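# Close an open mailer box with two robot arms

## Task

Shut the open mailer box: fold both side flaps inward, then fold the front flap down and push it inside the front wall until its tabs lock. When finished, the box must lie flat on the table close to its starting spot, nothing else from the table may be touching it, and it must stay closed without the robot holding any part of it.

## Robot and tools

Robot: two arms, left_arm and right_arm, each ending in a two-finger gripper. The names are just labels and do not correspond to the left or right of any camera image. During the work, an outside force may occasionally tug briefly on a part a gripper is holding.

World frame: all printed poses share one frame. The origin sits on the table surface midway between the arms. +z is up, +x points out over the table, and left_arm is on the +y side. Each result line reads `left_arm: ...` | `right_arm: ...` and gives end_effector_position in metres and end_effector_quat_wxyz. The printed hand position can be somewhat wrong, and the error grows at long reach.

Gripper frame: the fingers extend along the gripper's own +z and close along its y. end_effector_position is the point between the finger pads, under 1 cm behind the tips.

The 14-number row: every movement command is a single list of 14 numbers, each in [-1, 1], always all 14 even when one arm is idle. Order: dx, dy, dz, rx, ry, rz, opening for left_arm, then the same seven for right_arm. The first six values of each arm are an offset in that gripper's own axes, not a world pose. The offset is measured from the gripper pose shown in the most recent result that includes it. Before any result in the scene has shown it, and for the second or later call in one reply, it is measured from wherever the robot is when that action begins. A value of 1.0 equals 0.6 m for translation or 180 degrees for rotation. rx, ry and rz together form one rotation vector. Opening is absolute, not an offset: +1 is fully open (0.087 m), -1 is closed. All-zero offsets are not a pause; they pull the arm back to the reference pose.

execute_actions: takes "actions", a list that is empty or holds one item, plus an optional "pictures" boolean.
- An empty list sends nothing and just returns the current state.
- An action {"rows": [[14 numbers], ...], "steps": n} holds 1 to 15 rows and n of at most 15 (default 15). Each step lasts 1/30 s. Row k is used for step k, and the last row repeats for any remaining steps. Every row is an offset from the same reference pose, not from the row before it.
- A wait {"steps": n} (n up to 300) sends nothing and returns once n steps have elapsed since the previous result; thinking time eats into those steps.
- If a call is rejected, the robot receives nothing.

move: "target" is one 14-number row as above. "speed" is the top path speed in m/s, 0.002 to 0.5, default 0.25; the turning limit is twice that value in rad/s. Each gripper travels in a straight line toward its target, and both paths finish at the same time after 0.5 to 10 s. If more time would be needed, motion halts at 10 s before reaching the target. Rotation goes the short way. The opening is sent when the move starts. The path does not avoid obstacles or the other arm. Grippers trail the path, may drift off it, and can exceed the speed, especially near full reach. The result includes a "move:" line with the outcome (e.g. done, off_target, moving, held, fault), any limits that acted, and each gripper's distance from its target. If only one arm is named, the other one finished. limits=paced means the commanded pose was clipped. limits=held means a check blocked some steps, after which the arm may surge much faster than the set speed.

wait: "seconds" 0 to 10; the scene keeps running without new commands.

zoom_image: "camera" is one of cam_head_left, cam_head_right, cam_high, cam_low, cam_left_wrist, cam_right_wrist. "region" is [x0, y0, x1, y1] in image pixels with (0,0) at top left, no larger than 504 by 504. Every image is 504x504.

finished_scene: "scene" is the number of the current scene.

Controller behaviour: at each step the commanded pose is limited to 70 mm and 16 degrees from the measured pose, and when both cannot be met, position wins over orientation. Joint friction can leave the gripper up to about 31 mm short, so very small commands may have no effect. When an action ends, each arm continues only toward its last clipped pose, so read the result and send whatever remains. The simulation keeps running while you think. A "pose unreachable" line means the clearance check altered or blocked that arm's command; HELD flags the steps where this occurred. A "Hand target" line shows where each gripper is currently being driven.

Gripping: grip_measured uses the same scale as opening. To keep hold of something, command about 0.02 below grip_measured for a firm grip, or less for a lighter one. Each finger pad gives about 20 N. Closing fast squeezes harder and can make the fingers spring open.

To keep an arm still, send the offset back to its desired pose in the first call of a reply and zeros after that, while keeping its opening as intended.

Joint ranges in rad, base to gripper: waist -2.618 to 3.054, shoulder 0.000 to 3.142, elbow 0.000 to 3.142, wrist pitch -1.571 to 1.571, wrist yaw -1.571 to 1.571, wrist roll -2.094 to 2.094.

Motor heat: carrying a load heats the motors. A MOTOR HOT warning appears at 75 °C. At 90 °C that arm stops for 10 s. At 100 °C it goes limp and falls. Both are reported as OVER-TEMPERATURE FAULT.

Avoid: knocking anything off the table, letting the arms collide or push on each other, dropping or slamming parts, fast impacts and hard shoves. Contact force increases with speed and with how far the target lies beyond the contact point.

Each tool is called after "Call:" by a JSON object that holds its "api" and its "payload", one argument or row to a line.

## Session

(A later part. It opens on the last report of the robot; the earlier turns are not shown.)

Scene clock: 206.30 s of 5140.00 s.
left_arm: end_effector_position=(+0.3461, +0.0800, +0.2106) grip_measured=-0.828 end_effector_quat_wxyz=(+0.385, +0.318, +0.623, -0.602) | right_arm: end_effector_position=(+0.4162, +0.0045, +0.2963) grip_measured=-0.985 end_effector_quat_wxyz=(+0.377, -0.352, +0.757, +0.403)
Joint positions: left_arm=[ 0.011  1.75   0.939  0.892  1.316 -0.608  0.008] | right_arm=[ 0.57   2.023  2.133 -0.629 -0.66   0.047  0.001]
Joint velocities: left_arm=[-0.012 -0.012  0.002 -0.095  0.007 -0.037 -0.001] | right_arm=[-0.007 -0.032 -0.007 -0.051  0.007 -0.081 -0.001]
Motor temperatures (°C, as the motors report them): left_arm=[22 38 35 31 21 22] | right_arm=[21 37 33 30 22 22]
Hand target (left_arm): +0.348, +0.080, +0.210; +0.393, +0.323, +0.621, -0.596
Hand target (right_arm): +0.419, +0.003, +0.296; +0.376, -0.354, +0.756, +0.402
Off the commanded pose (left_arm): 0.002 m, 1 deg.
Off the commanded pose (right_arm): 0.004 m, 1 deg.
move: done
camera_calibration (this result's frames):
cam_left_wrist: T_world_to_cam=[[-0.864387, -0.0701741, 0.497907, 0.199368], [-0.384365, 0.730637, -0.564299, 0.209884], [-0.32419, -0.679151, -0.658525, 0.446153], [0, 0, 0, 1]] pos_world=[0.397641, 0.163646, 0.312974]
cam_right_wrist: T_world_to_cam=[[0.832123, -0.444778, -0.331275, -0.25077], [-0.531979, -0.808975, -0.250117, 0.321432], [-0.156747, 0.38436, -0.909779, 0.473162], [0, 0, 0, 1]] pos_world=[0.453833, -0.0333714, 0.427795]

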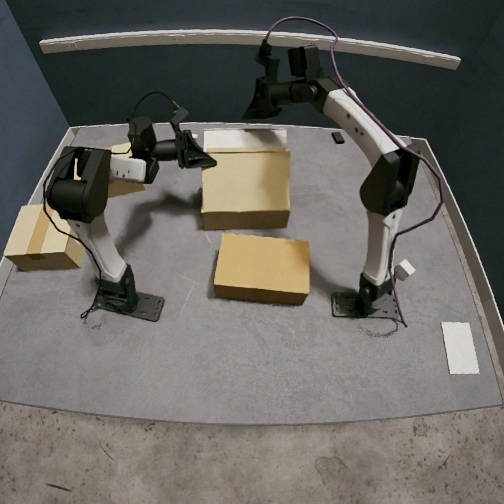

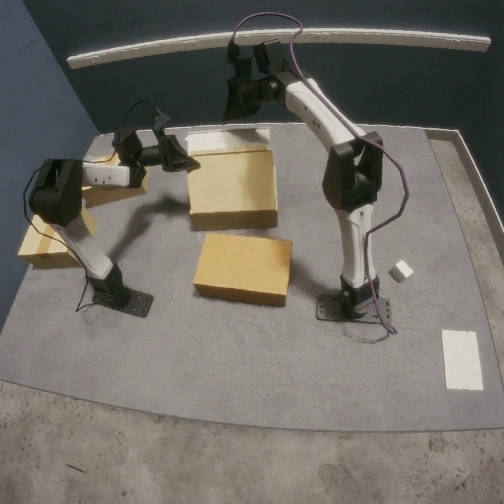

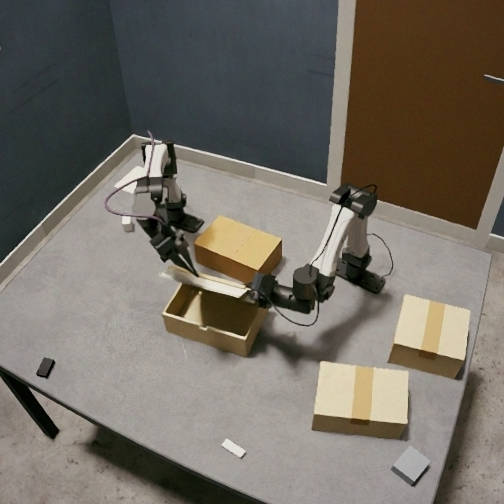

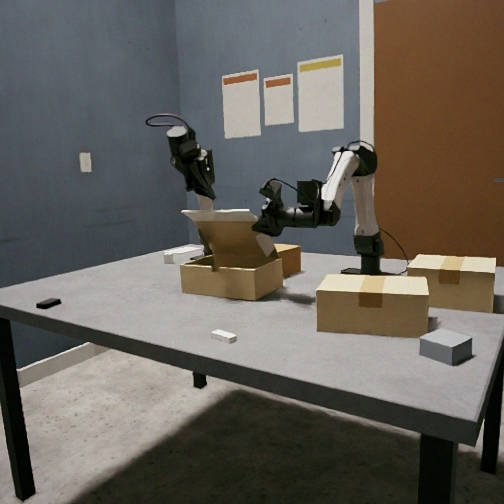

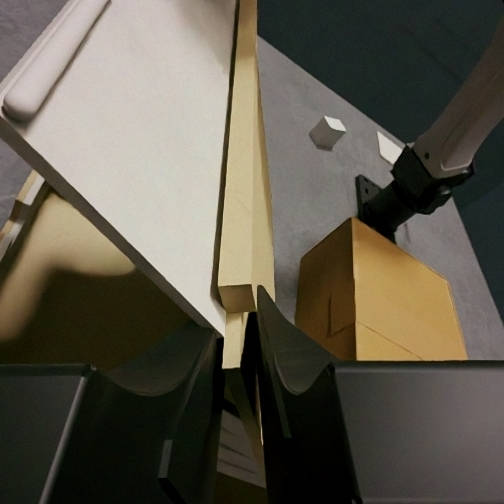

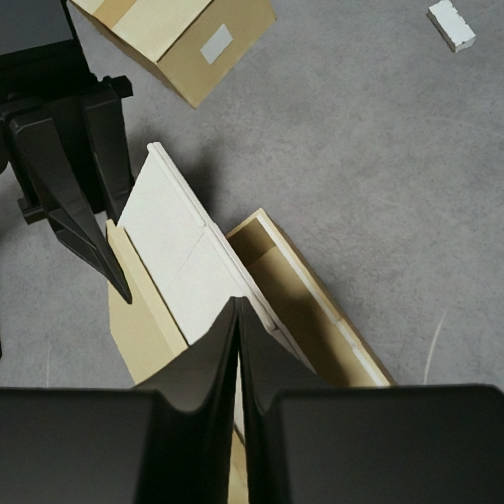

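Call:
{"api": "move", "payload": {
  "target": [0,0,0,0,0,0,-1, 0.137,-0.038,0.055,0,0,0,-1],
  "speed": 0.06
}}

Call:
{"api": "wait", "payload": {
  "seconds": 6
}}

Scene clock: 210.50 s of 5140.00 s.
left_arm: end_effector_position=(+0.3426, +0.0800, +0.2121) grip_measured=-0.865 end_effector_quat_wxyz=(+0.372, +0.313, +0.625, -0.610) | right_arm: end_effector_position=(+0.4200, +0.0034, +0.2092) grip_measured=-0.985 end_effector_quat_wxyz=(+0.394, -0.349, +0.753, +0.394)
Joint positions: left_arm=[ 0.011  1.75   0.939  0.901  1.329 -0.646  0.006] | right_arm=[ 0.572  1.946  1.656 -0.199 -0.632  0.046  0.001]
Joint velocities: left_arm=[-0.007 -0.012 -0.002 -0.051  0.037 -0.007 -0.001] | right_arm=[ 0.002 -0.002 -0.007 -0.007  0.037 -0.051 -0.   ]
Motor temperatures (°C, as the motors report them): left_arm=[22 38 35 31 21 22] | right_arm=[21 38 34 31 22 22]
Hand target (left_arm): +0.346, +0.080, +0.211; +0.385, +0.318, +0.623, -0.602
Hand target (right_arm): +0.406, +0.005, +0.205; +0.377, -0.352, +0.757, +0.402
Off the commanded pose (left_arm): 0.004 m, 2 deg.
Off the commanded pose (right_arm): 0.014 m, 2 deg.
move: off_target (right_arm)
camera_calibration (this result's frames):
cam_left_wrist: T_world_to_cam=[[-0.850402, -0.0561902, 0.523125, 0.184363], [-0.390354, 0.734027, -0.555723, 0.209354], [-0.352762, -0.676792, -0.646152, 0.452939], [0, 0, 0, 1]] pos_world=[0.398285, 0.163233, 0.312566]
cam_right_wrist: T_world_to_cam=[[0.832839, -0.461885, -0.305029, -0.288985], [-0.540825, -0.796361, -0.270772, 0.308794], [-0.117847, 0.390477, -0.913039, 0.379235], [0, 0, 0, 1]] pos_world=[0.452373, -0.0356483, 0.34172]

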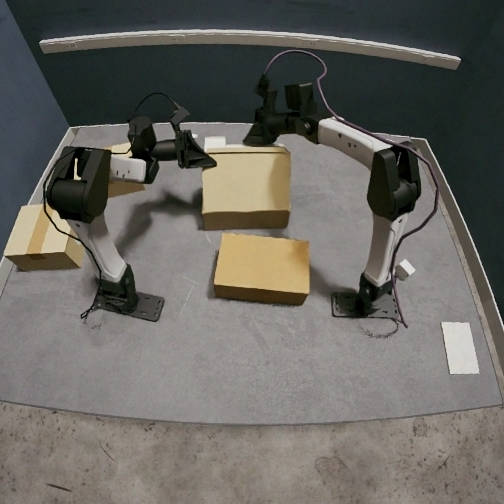

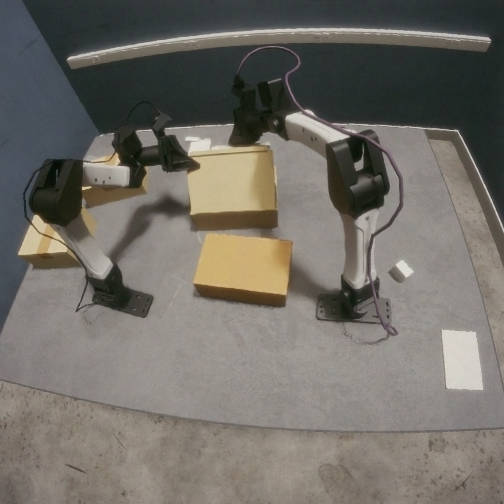

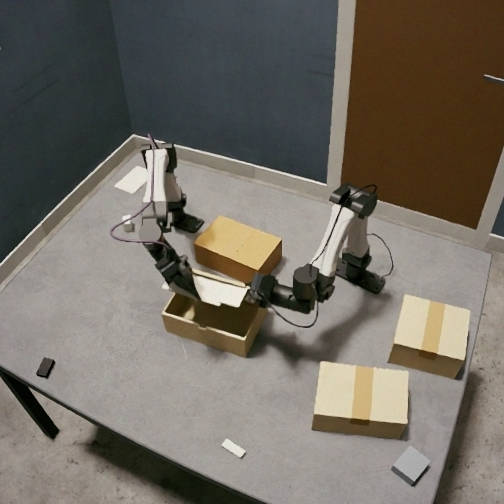

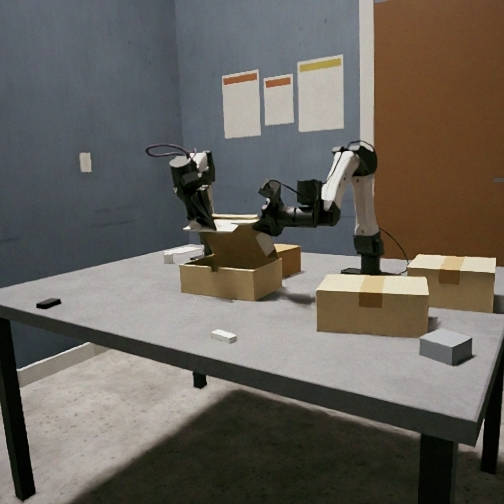

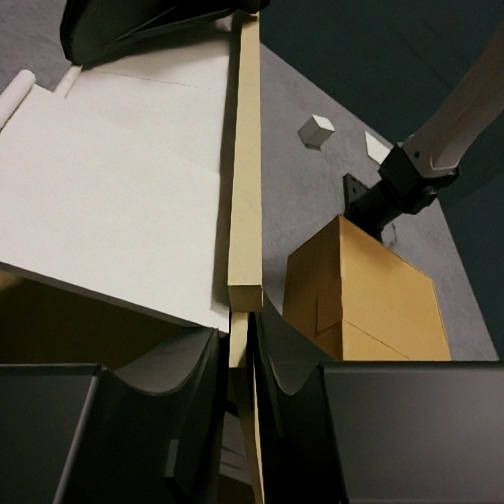

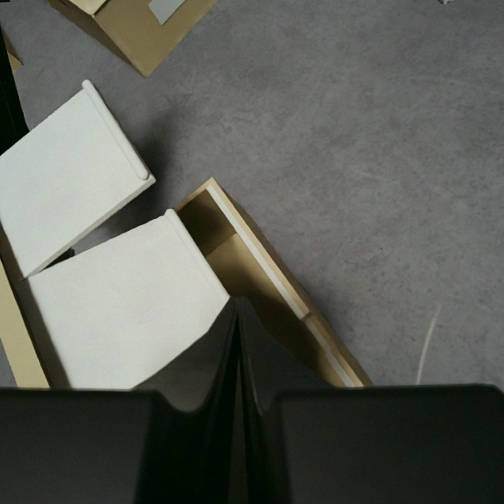

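Scene clock: 216.50 s of 5140.00 s.
left_arm: end_effector_position=(+0.3426, +0.0800, +0.2121) grip_measured=-0.865 end_effector_quat_wxyz=(+0.372, +0.313, +0.626, -0.610) | right_arm: end_effector_position=(+0.4203, +0.0035, +0.2096) grip_measured=-0.985 end_effector_quat_wxyz=(+0.395, -0.349, +0.753, +0.394)
Joint positions: left_arm=[ 0.011  1.75   0.939  0.901  1.328 -0.647  0.006] | right_arm=[ 0.572  1.946  1.656 -0.197 -0.632  0.046  0.001]
Joint velocities: left_arm=[ 0.002 -0.017  0.017  0.007 -0.007  0.051 -0.001] | right_arm=[-0.007 -0.012 -0.002 -0.037  0.022 -0.007  0.001]
Motor temperatures (°C, as the motors report them): left_arm=[22 38 35 31 21 22] | right_arm=[21 39 33 31 22 22]
Hand target (left_arm): +0.346, +0.080, +0.211; +0.385, +0.318, +0.623, -0.602
Hand target (right_arm): +0.406, +0.005, +0.205; +0.377, -0.352, +0.757, +0.402
Off the commanded pose (left_arm): 0.004 m, 2 deg.
Off the commanded pose (right_arm): 0.015 m, 2 deg.
Steps of this call (steps 1 to 90: nothing new was sent; then 3.00 s passed at rest). Readings (end_effector_position):
1: left_arm (+0.3426, +0.0800, +0.2121) | right_arm (+0.4201, +0.0035, +0.2094)
2: left_arm (+0.3426, +0.0800, +0.2121) | right_arm (+0.4202, +0.0035, +0.2094)
4: left_arm (+0.3426, +0.0800, +0.2121) | right_arm (+0.4202, +0.0035, +0.2095)
8: left_arm (+0.3426, +0.0800, +0.2121) | right_arm (+0.4203, +0.0035, +0.2096)
90: the state above
camera_calibration (this result's frames):
cam_left_wrist: T_world_to_cam=[[-0.849782, -0.056424, 0.524106, 0.183967], [-0.391251, 0.733816, -0.555371, 0.209637], [-0.353261, -0.677001, -0.645659, 0.453048], [0, 0, 0, 1]] pos_world=[0.398397, 0.163259, 0.312522]
cam_right_wrist: T_world_to_cam=[[0.833341, -0.461593, -0.304098, -0.289421], [-0.540377, -0.7961, -0.272427, 0.309267], [-0.116342, 0.391352, -0.912857, 0.378832], [0, 0, 0, 1]] pos_world=[0.452381, -0.0356438, 0.34206]

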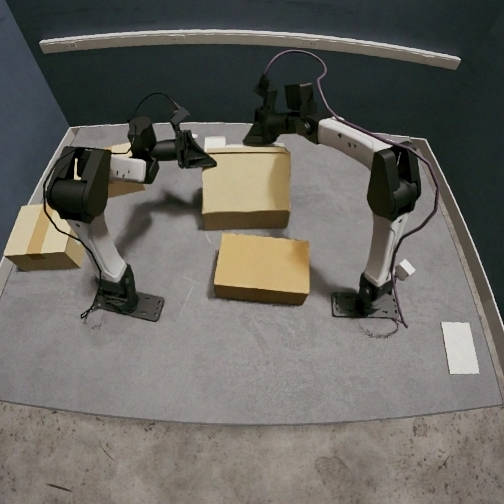

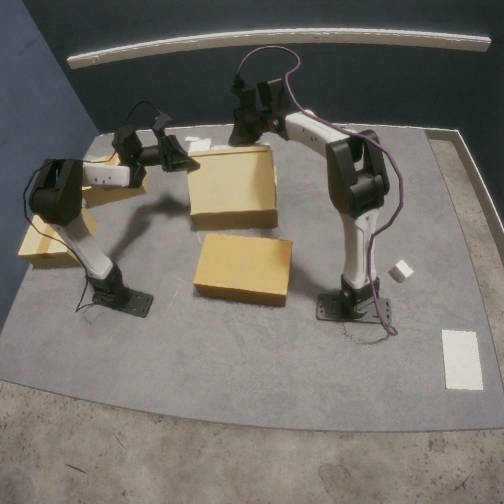

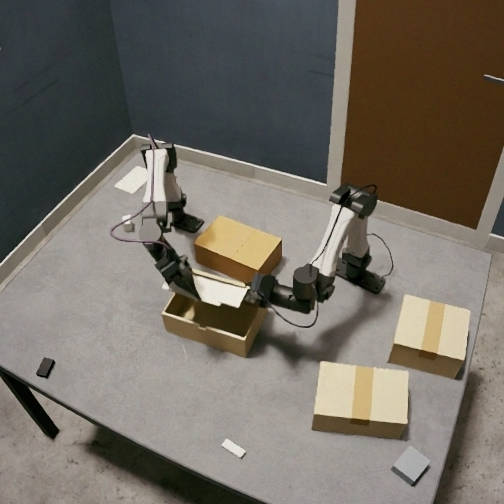

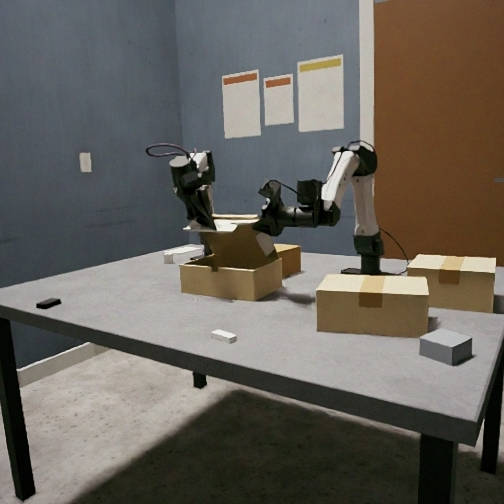

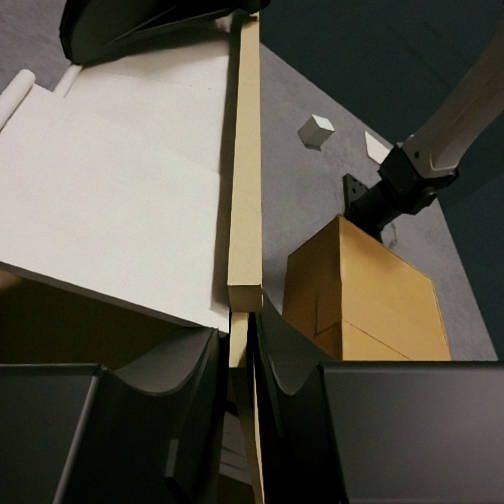

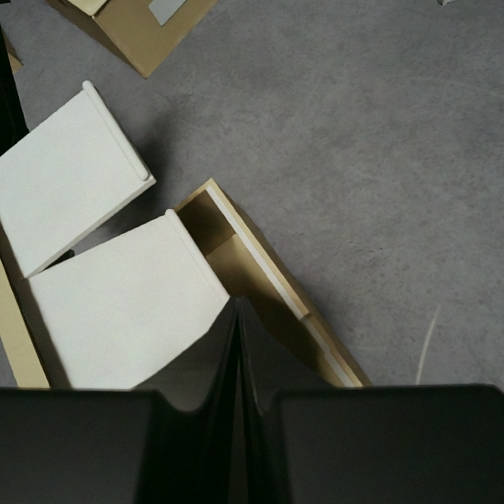

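Call:
{"api": "move", "payload": {
  "target": [0,0,0,0,0,0,-0.55, 0,0,0,0,0,0,-1]
}}

Call:
{"api": "move", "payload": {
  "target": [0,0,-0.13,0,0,0,-0.55, 0,0,0,0,0,0,-1],
  "speed": 0.1
}}

Call:
{"api": "wait", "payload": {
  "seconds": 4
}}

Scene clock: 219.37 s of 5140.00 s.
left_arm: end_effector_position=(+0.3426, +0.0800, +0.2121) grip_measured=-0.550 end_effector_quat_wxyz=(+0.372, +0.312, +0.626, -0.610) | right_arm: end_effector_position=(+0.4207, +0.0036, +0.2098) grip_measured=-0.985 end_effector_quat_wxyz=(+0.396, -0.349, +0.753, +0.393)
Joint positions: left_arm=[ 0.011  1.75   0.939  0.901  1.328 -0.648  0.02 ] | right_arm=[ 0.572  1.946  1.656 -0.195 -0.631  0.046  0.001]
Joint velocities: left_arm=[-0.002 -0.002 -0.002 -0.022  0.022 -0.081 -0.   ] | right_arm=[-0.007  0.012 -0.002  0.022 -0.051 -0.037  0.001]
Motor temperatures (°C, as the motors report them): left_arm=[22 39 35 31 21 22] | right_arm=[21 40 33 31 22 22]
Hand target (left_arm): +0.343, +0.080, +0.212; +0.372, +0.313, +0.626, -0.610
Hand target (right_arm): +0.420, +0.004, +0.210; +0.395, -0.349, +0.753, +0.394
Off the commanded pose (left_arm): 0.000 m, 0 deg.
Off the commanded pose (right_arm): 0.001 m, 0 deg.
move: done
camera_calibration (this result's frames):
cam_left_wrist: T_world_to_cam=[[-0.849384, -0.0563762, 0.524756, 0.183658], [-0.391661, 0.733786, -0.555121, 0.209727], [-0.353763, -0.677037, -0.645347, 0.453156], [0, 0, 0, 1]] pos_world=[0.398448, 0.163263, 0.312491]
cam_right_wrist: T_world_to_cam=[[0.833326, -0.462613, -0.302584, -0.290025], [-0.540903, -0.795277, -0.273785, 0.310098], [-0.113981, 0.39182, -0.912954, 0.378132], [0, 0, 0, 1]] pos_world=[0.452519, -0.0357151, 0.342361]

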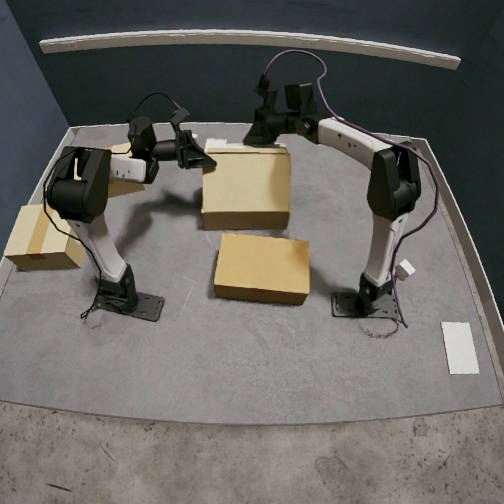

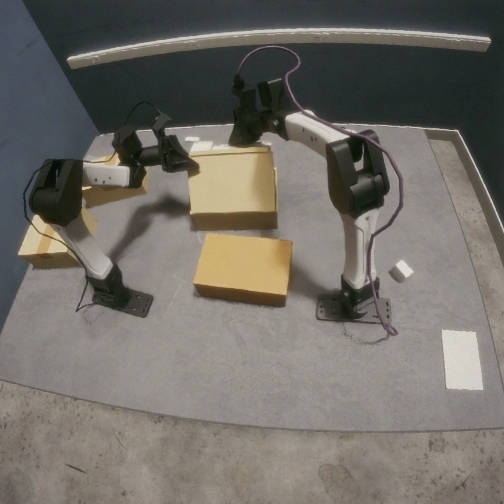

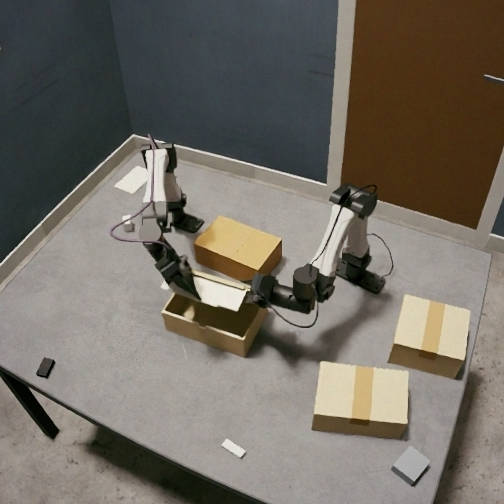

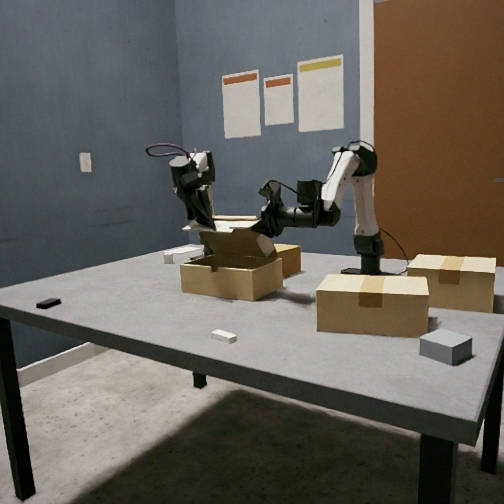

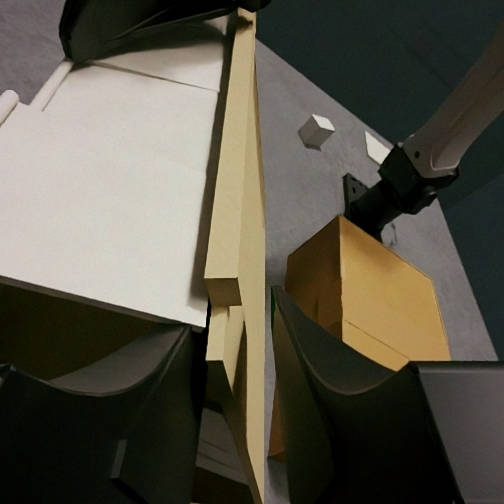

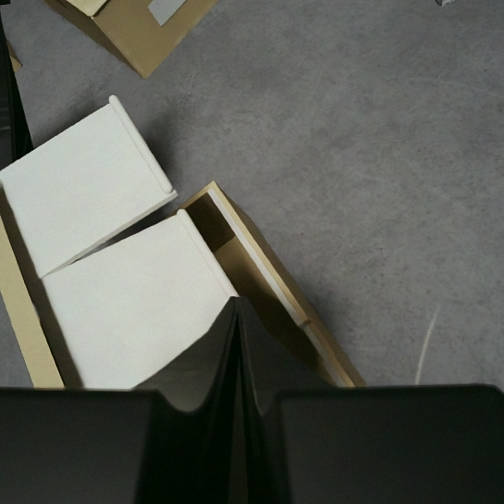

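Scene clock: 220.70 s of 5140.00 s.
left_arm: end_effector_position=(+0.3398, +0.1562, +0.2153) grip_measured=-0.550 end_effector_quat_wxyz=(+0.377, +0.320, +0.628, -0.601) | right_arm: end_effector_position=(+0.4203, +0.0042, +0.2106) grip_measured=-0.985 end_effector_quat_wxyz=(+0.396, -0.351, +0.751, +0.396)
Joint positions: left_arm=[ 0.227  1.731  0.906  1.03   1.541 -0.744  0.02 ] | right_arm=[ 0.572  1.946  1.656 -0.192 -0.636  0.046  0.001]
Joint velocities: left_arm=[-0.007  0.002 -0.027  0.081  0.007 -0.066 -0.001] | right_arm=[-0.022 -0.007 -0.012  0.022 -0.081  0.051 -0.   ]
Motor temperatures (°C, as the motors report them): left_arm=[22 39 35 31 21 22] | right_arm=[21 40 34 31 22 22]
Hand target (left_arm): +0.335, +0.158, +0.210; +0.370, +0.315, +0.631, -0.604
Hand target (right_arm): +0.421, +0.004, +0.210; +0.396, -0.349, +0.752, +0.394
Off the commanded pose (left_arm): 0.006 m, 2 deg.
Off the commanded pose (right_arm): 0.001 m, 0 deg.
move: done
camera_calibration (this result's frames):
cam_left_wrist: T_world_to_cam=[[-0.859488, -0.0693718, 0.506427, 0.193348], [-0.384052, 0.74145, -0.550232, 0.149679], [-0.33732, -0.667412, -0.66391, 0.502704], [0, 0, 0, 1]] pos_world=[0.393237, 0.237944, 0.318192]
cam_right_wrist: T_world_to_cam=[[0.835923, -0.457552, -0.303116, -0.290135], [-0.536755, -0.796811, -0.277464, 0.309591], [-0.114572, 0.394637, -0.911666, 0.378522], [0, 0, 0, 1]] pos_world=[0.452073, -0.0354456, 0.343042]

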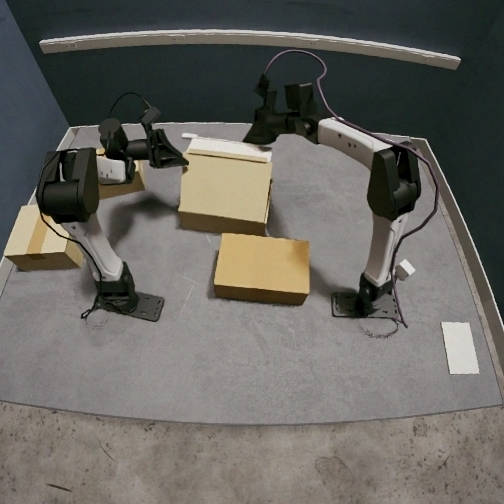

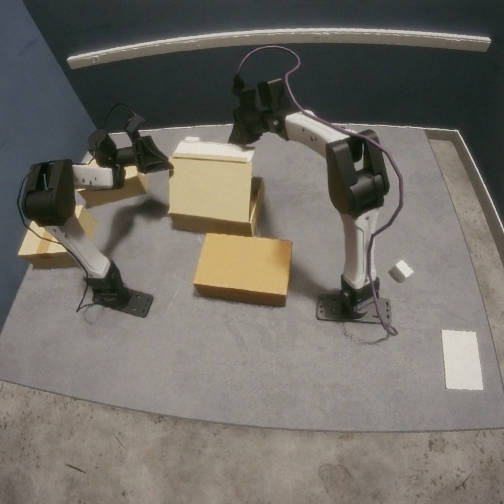

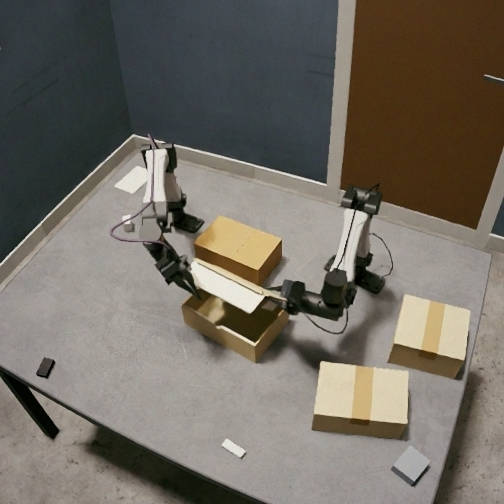

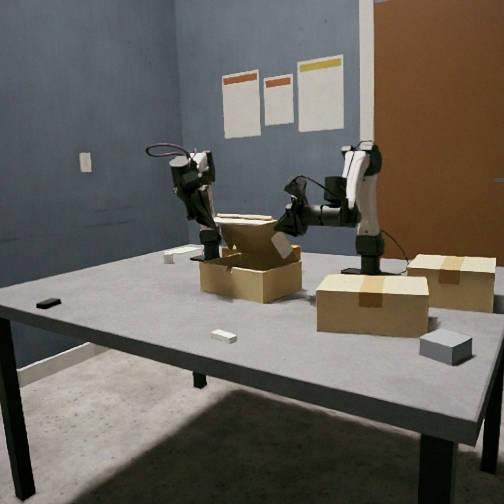

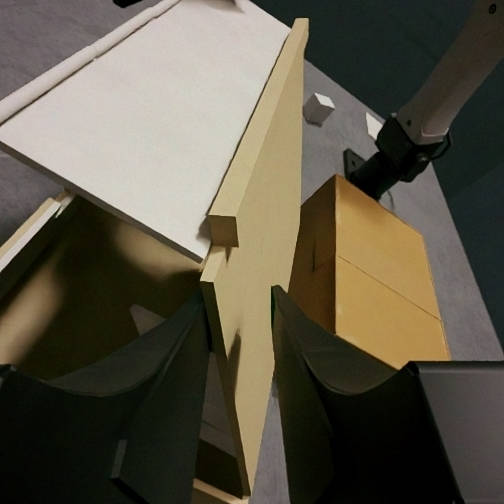

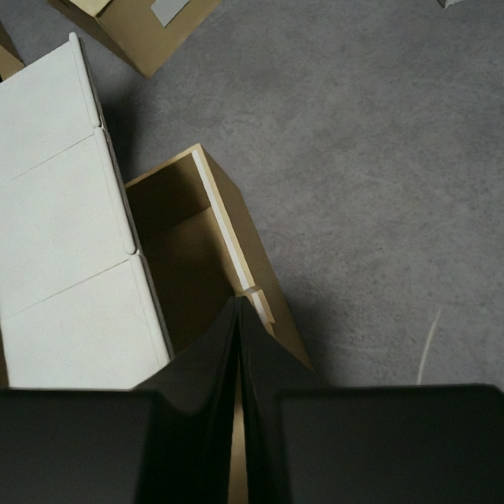

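Scene clock: 224.70 s of 5140.00 s.
left_arm: end_effector_position=(+0.3394, +0.1561, +0.2160) grip_measured=-0.550 end_effector_quat_wxyz=(+0.377, +0.321, +0.627, -0.601) | right_arm: end_effector_position=(+0.4203, +0.0042, +0.2106) grip_measured=-0.985 end_effector_quat_wxyz=(+0.396, -0.351, +0.751, +0.396)
Joint positions: left_arm=[ 0.227  1.731  0.906  1.043  1.542 -0.755  0.02 ] | right_arm=[ 0.572  1.946  1.656 -0.192 -0.636  0.046  0.001]
Joint velocities: left_arm=[ 0.002  0.002  0.002 -0.037 -0.051 -0.007 -0.001] | right_arm=[-0.012 -0.002 -0.022  0.037  0.022  0.022 -0.001]
Motor temperatures (°C, as the motors report them): left_arm=[22 39 35 31 21 22] | right_arm=[21 40 34 31 22 22]
Hand target (left_arm): +0.335, +0.158, +0.210; +0.370, +0.315, +0.631, -0.605
Hand target (right_arm): +0.421, +0.004, +0.210; +0.396, -0.349, +0.752, +0.394
Off the commanded pose (left_arm): 0.007 m, 2 deg.
Off the commanded pose (right_arm): 0.001 m, 0 deg.
Steps of this call (steps 1 to 90: nothing new was sent; then 1.00 s passed at rest). Readings (end_effector_position):
1: left_arm (+0.3397, +0.1561, +0.2154) | right_arm (+0.4203, +0.0042, +0.2106)
2: left_arm (+0.3397, +0.1561, +0.2156) | right_arm (+0.4203, +0.0042, +0.2106)
4: left_arm (+0.3396, +0.1561, +0.2158) | right_arm (+0.4203, +0.0042, +0.2106)
8: left_arm (+0.3395, +0.1561, +0.2160) | right_arm (+0.4203, +0.0042, +0.2106)
90: the state above
camera_calibration (this result's frames):
cam_left_wrist: T_world_to_cam=[[-0.860537, -0.0683748, 0.504779, 0.193151], [-0.38212, 0.741929, -0.550932, 0.149339], [-0.33684, -0.666983, -0.664584, 0.502949], [0, 0, 0, 1]] pos_world=[0.392692, 0.237866, 0.319029]
cam_right_wrist: T_world_to_cam=[[0.835923, -0.457552, -0.303116, -0.290135], [-0.536755, -0.796811, -0.277464, 0.309591], [-0.114572, 0.394637, -0.911666, 0.378522], [0, 0, 0, 1]] pos_world=[0.452073, -0.0354456, 0.343042]

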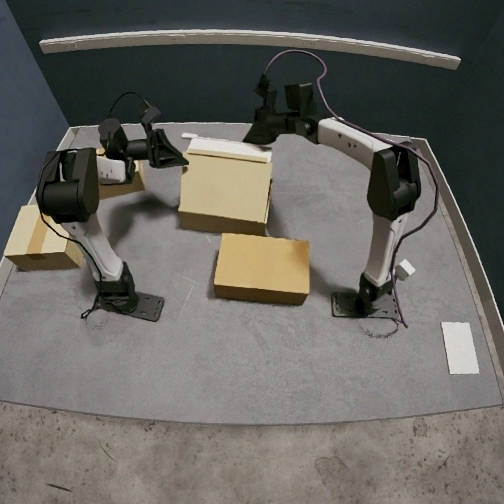

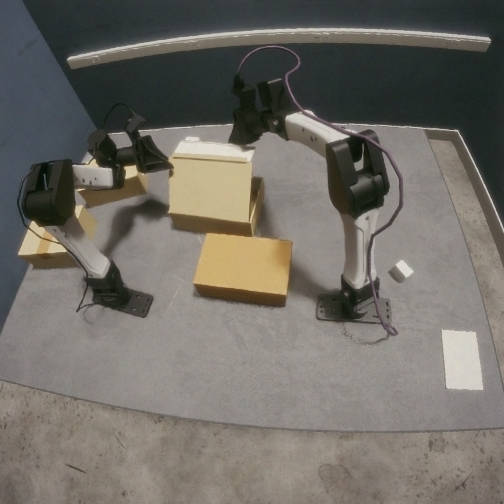

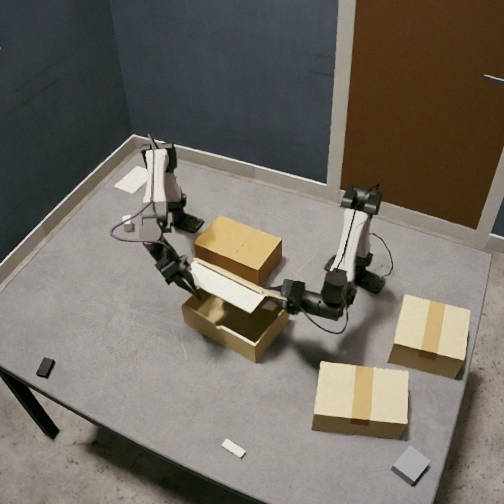

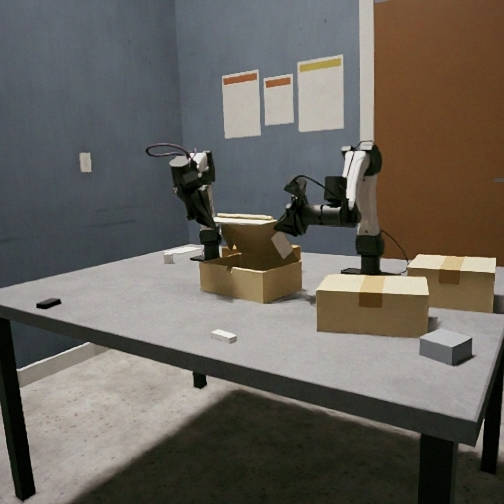

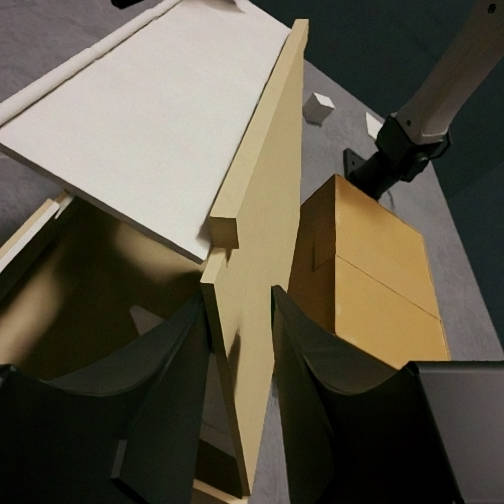

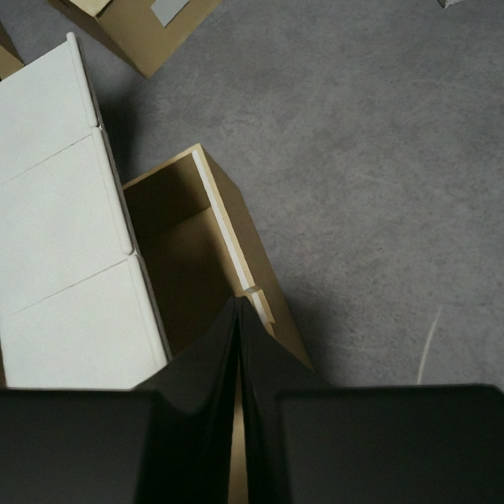

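Call:
{"api": "move", "payload": {
  "target": [0,0,0,0,0,0,-1, -0.137,0.038,-0.055,0,0,0,-1],
  "speed": 0.1
}}

Call:
{"api": "move", "payload": {
  "target": [-0.005,0.015,0.1,0,0,0,-1, 0,0,0,0,0,0,-1],
  "speed": 0.05
}}

Scene clock: 228.23 s of 5140.00 s.
left_arm: end_effector_position=(+0.3379, +0.1561, +0.2163) grip_measured=-0.896 end_effector_quat_wxyz=(+0.370, +0.316, +0.630, -0.605) | right_arm: end_effector_position=(+0.4225, +0.0059, +0.3010) grip_measured=-0.985 end_effector_quat_wxyz=(+0.396, -0.351, +0.750, +0.396)
Joint positions: left_arm=[ 0.227  1.731  0.906  1.043  1.546 -0.774  0.005] | right_arm=[ 0.572  2.019  2.124 -0.587 -0.638  0.046  0.001]
Joint velocities: left_arm=[ 0.002  0.002 -0.007 -0.037 -0.095 -0.051  0.   ] | right_arm=[-0.002  0.002  0.017 -0.007  0.037 -0.007 -0.001]
Motor temperatures (°C, as the motors report them): left_arm=[22 38 35 31 21 22] | right_arm=[21 40 34 31 22 22]
Hand target (left_arm): +0.339, +0.156, +0.216; +0.377, +0.321, +0.627, -0.601
Hand target (right_arm): +0.427, +0.003, +0.302; +0.397, -0.350, +0.751, +0.396
Off the commanded pose (left_arm): 0.002 m, 1 deg.
Off the commanded pose (right_arm): 0.005 m, 0 deg.
move: done
camera_calibration (this result's frames):
cam_left_wrist: T_world_to_cam=[[-0.850466, -0.0640776, 0.522112, 0.183917], [-0.389773, 0.743298, -0.543677, 0.149692], [-0.353247, -0.665884, -0.657126, 0.506361], [0, 0, 0, 1]] pos_world=[0.393632, 0.237696, 0.318102]
cam_right_wrist: T_world_to_cam=[[0.836687, -0.455577, -0.303981, -0.263936], [-0.535287, -0.797643, -0.277909, 0.33675], [-0.115859, 0.39524, -0.911242, 0.460926], [0, 0, 0, 1]] pos_world=[0.454492, -0.0338135, 0.433369]

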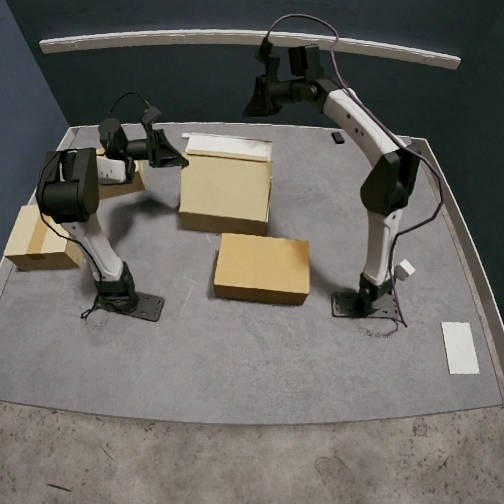

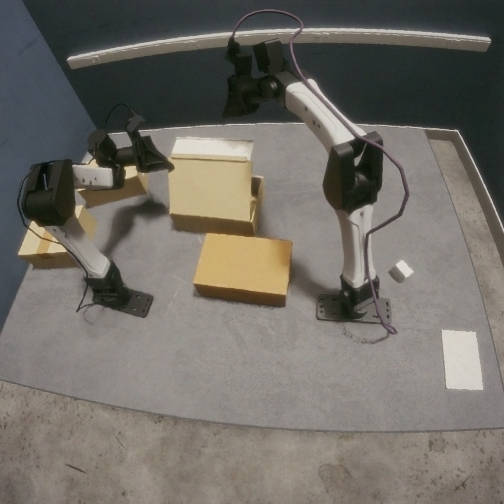

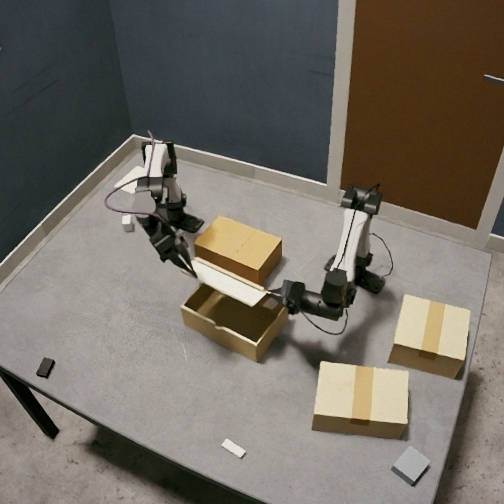

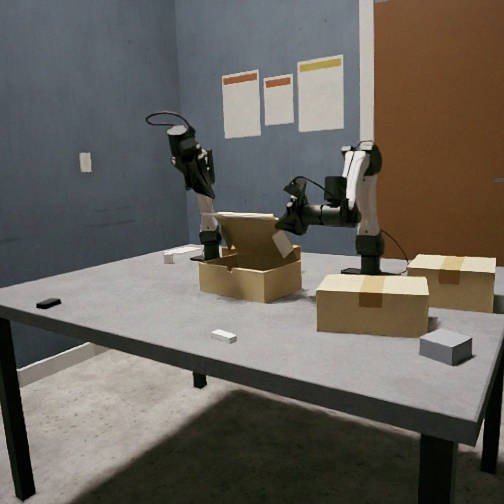

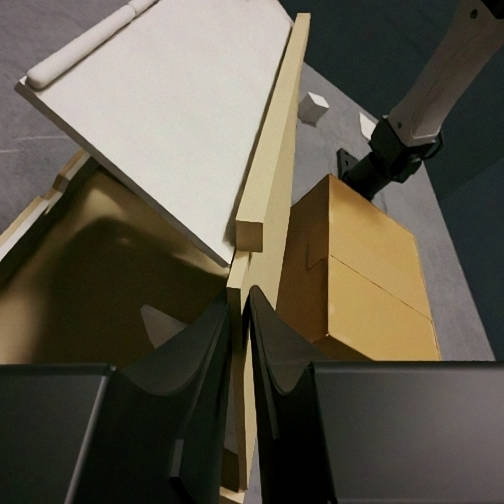

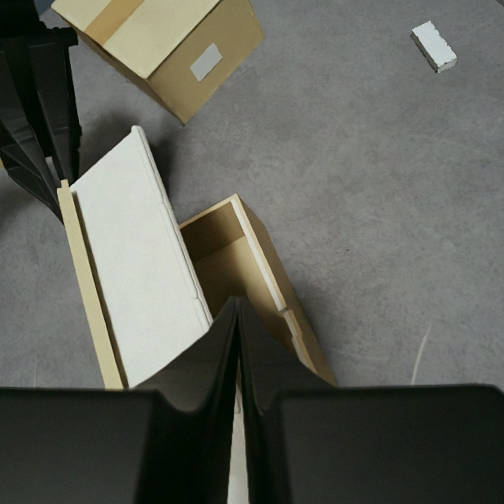

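Scene clock: 229.80 s of 5140.00 s.
left_arm: end_effector_position=(+0.3467, +0.1005, +0.2221) grip_measured=-0.927 end_effector_quat_wxyz=(+0.373, +0.321, +0.623, -0.608) | right_arm: end_effector_position=(+0.4225, +0.0059, +0.3010) grip_measured=-0.985 end_effector_quat_wxyz=(+0.396, -0.351, +0.750, +0.396)
Joint positions: left_arm=[ 0.07   1.739  0.971  0.873  1.397 -0.649  0.003] | right_arm=[ 0.572  2.019  2.124 -0.587 -0.638  0.046  0.001]
Joint velocities: left_arm=[-0.022  0.002  0.002 -0.081 -0.051 -0.037  0.   ] | right_arm=[-0.002  0.002 -0.002 -0.037  0.037  0.022 -0.001]
Motor temperatures (°C, as the motors report them): left_arm=[22 38 35 31 21 22] | right_arm=[21 40 34 31 22 22]
Hand target (left_arm): +0.352, +0.097, +0.215; +0.371, +0.315, +0.628, -0.607
Hand target (right_arm): +0.423, +0.006, +0.301; +0.396, -0.351, +0.750, +0.396
Off the commanded pose (left_arm): 0.010 m, 1 deg.
Off the commanded pose (right_arm): 0.000 m, 0 deg.
move: done
camera_calibration (this result's frames):
cam_left_wrist: T_world_to_cam=[[-0.857589, -0.0505992, 0.511841, 0.188208], [-0.376326, 0.740079, -0.557371, 0.196328], [-0.3506, -0.670614, -0.653725, 0.475023], [0, 0, 0, 1]] pos_world=[0.401832, 0.182782, 0.323629]
cam_right_wrist: T_world_to_cam=[[0.836687, -0.455577, -0.303981, -0.263936], [-0.535287, -0.797643, -0.277909, 0.33675], [-0.115859, 0.39524, -0.911242, 0.460926], [0, 0, 0, 1]] pos_world=[0.454492, -0.0338135, 0.433369]

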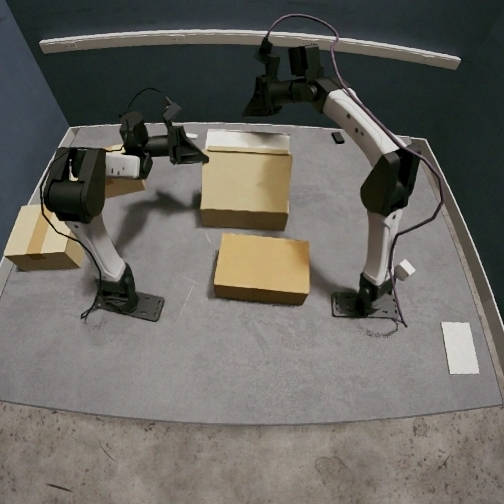

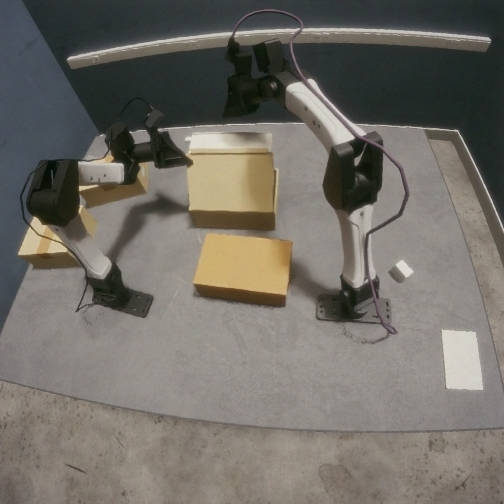

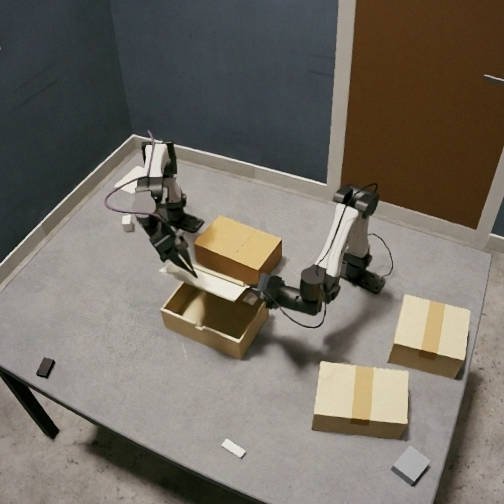

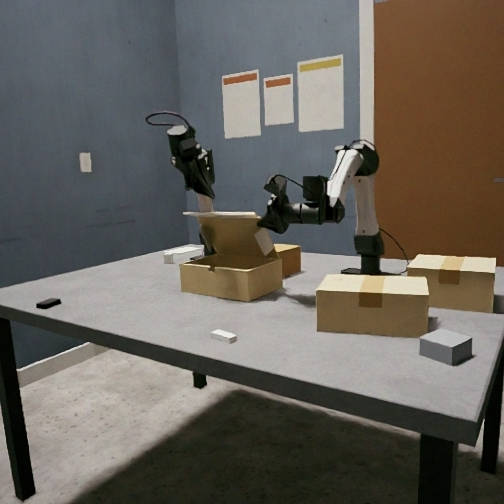

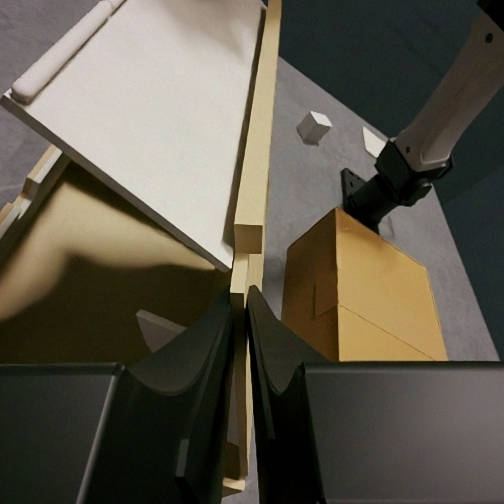

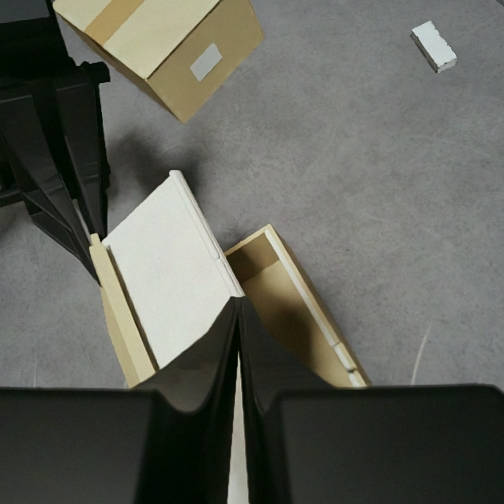

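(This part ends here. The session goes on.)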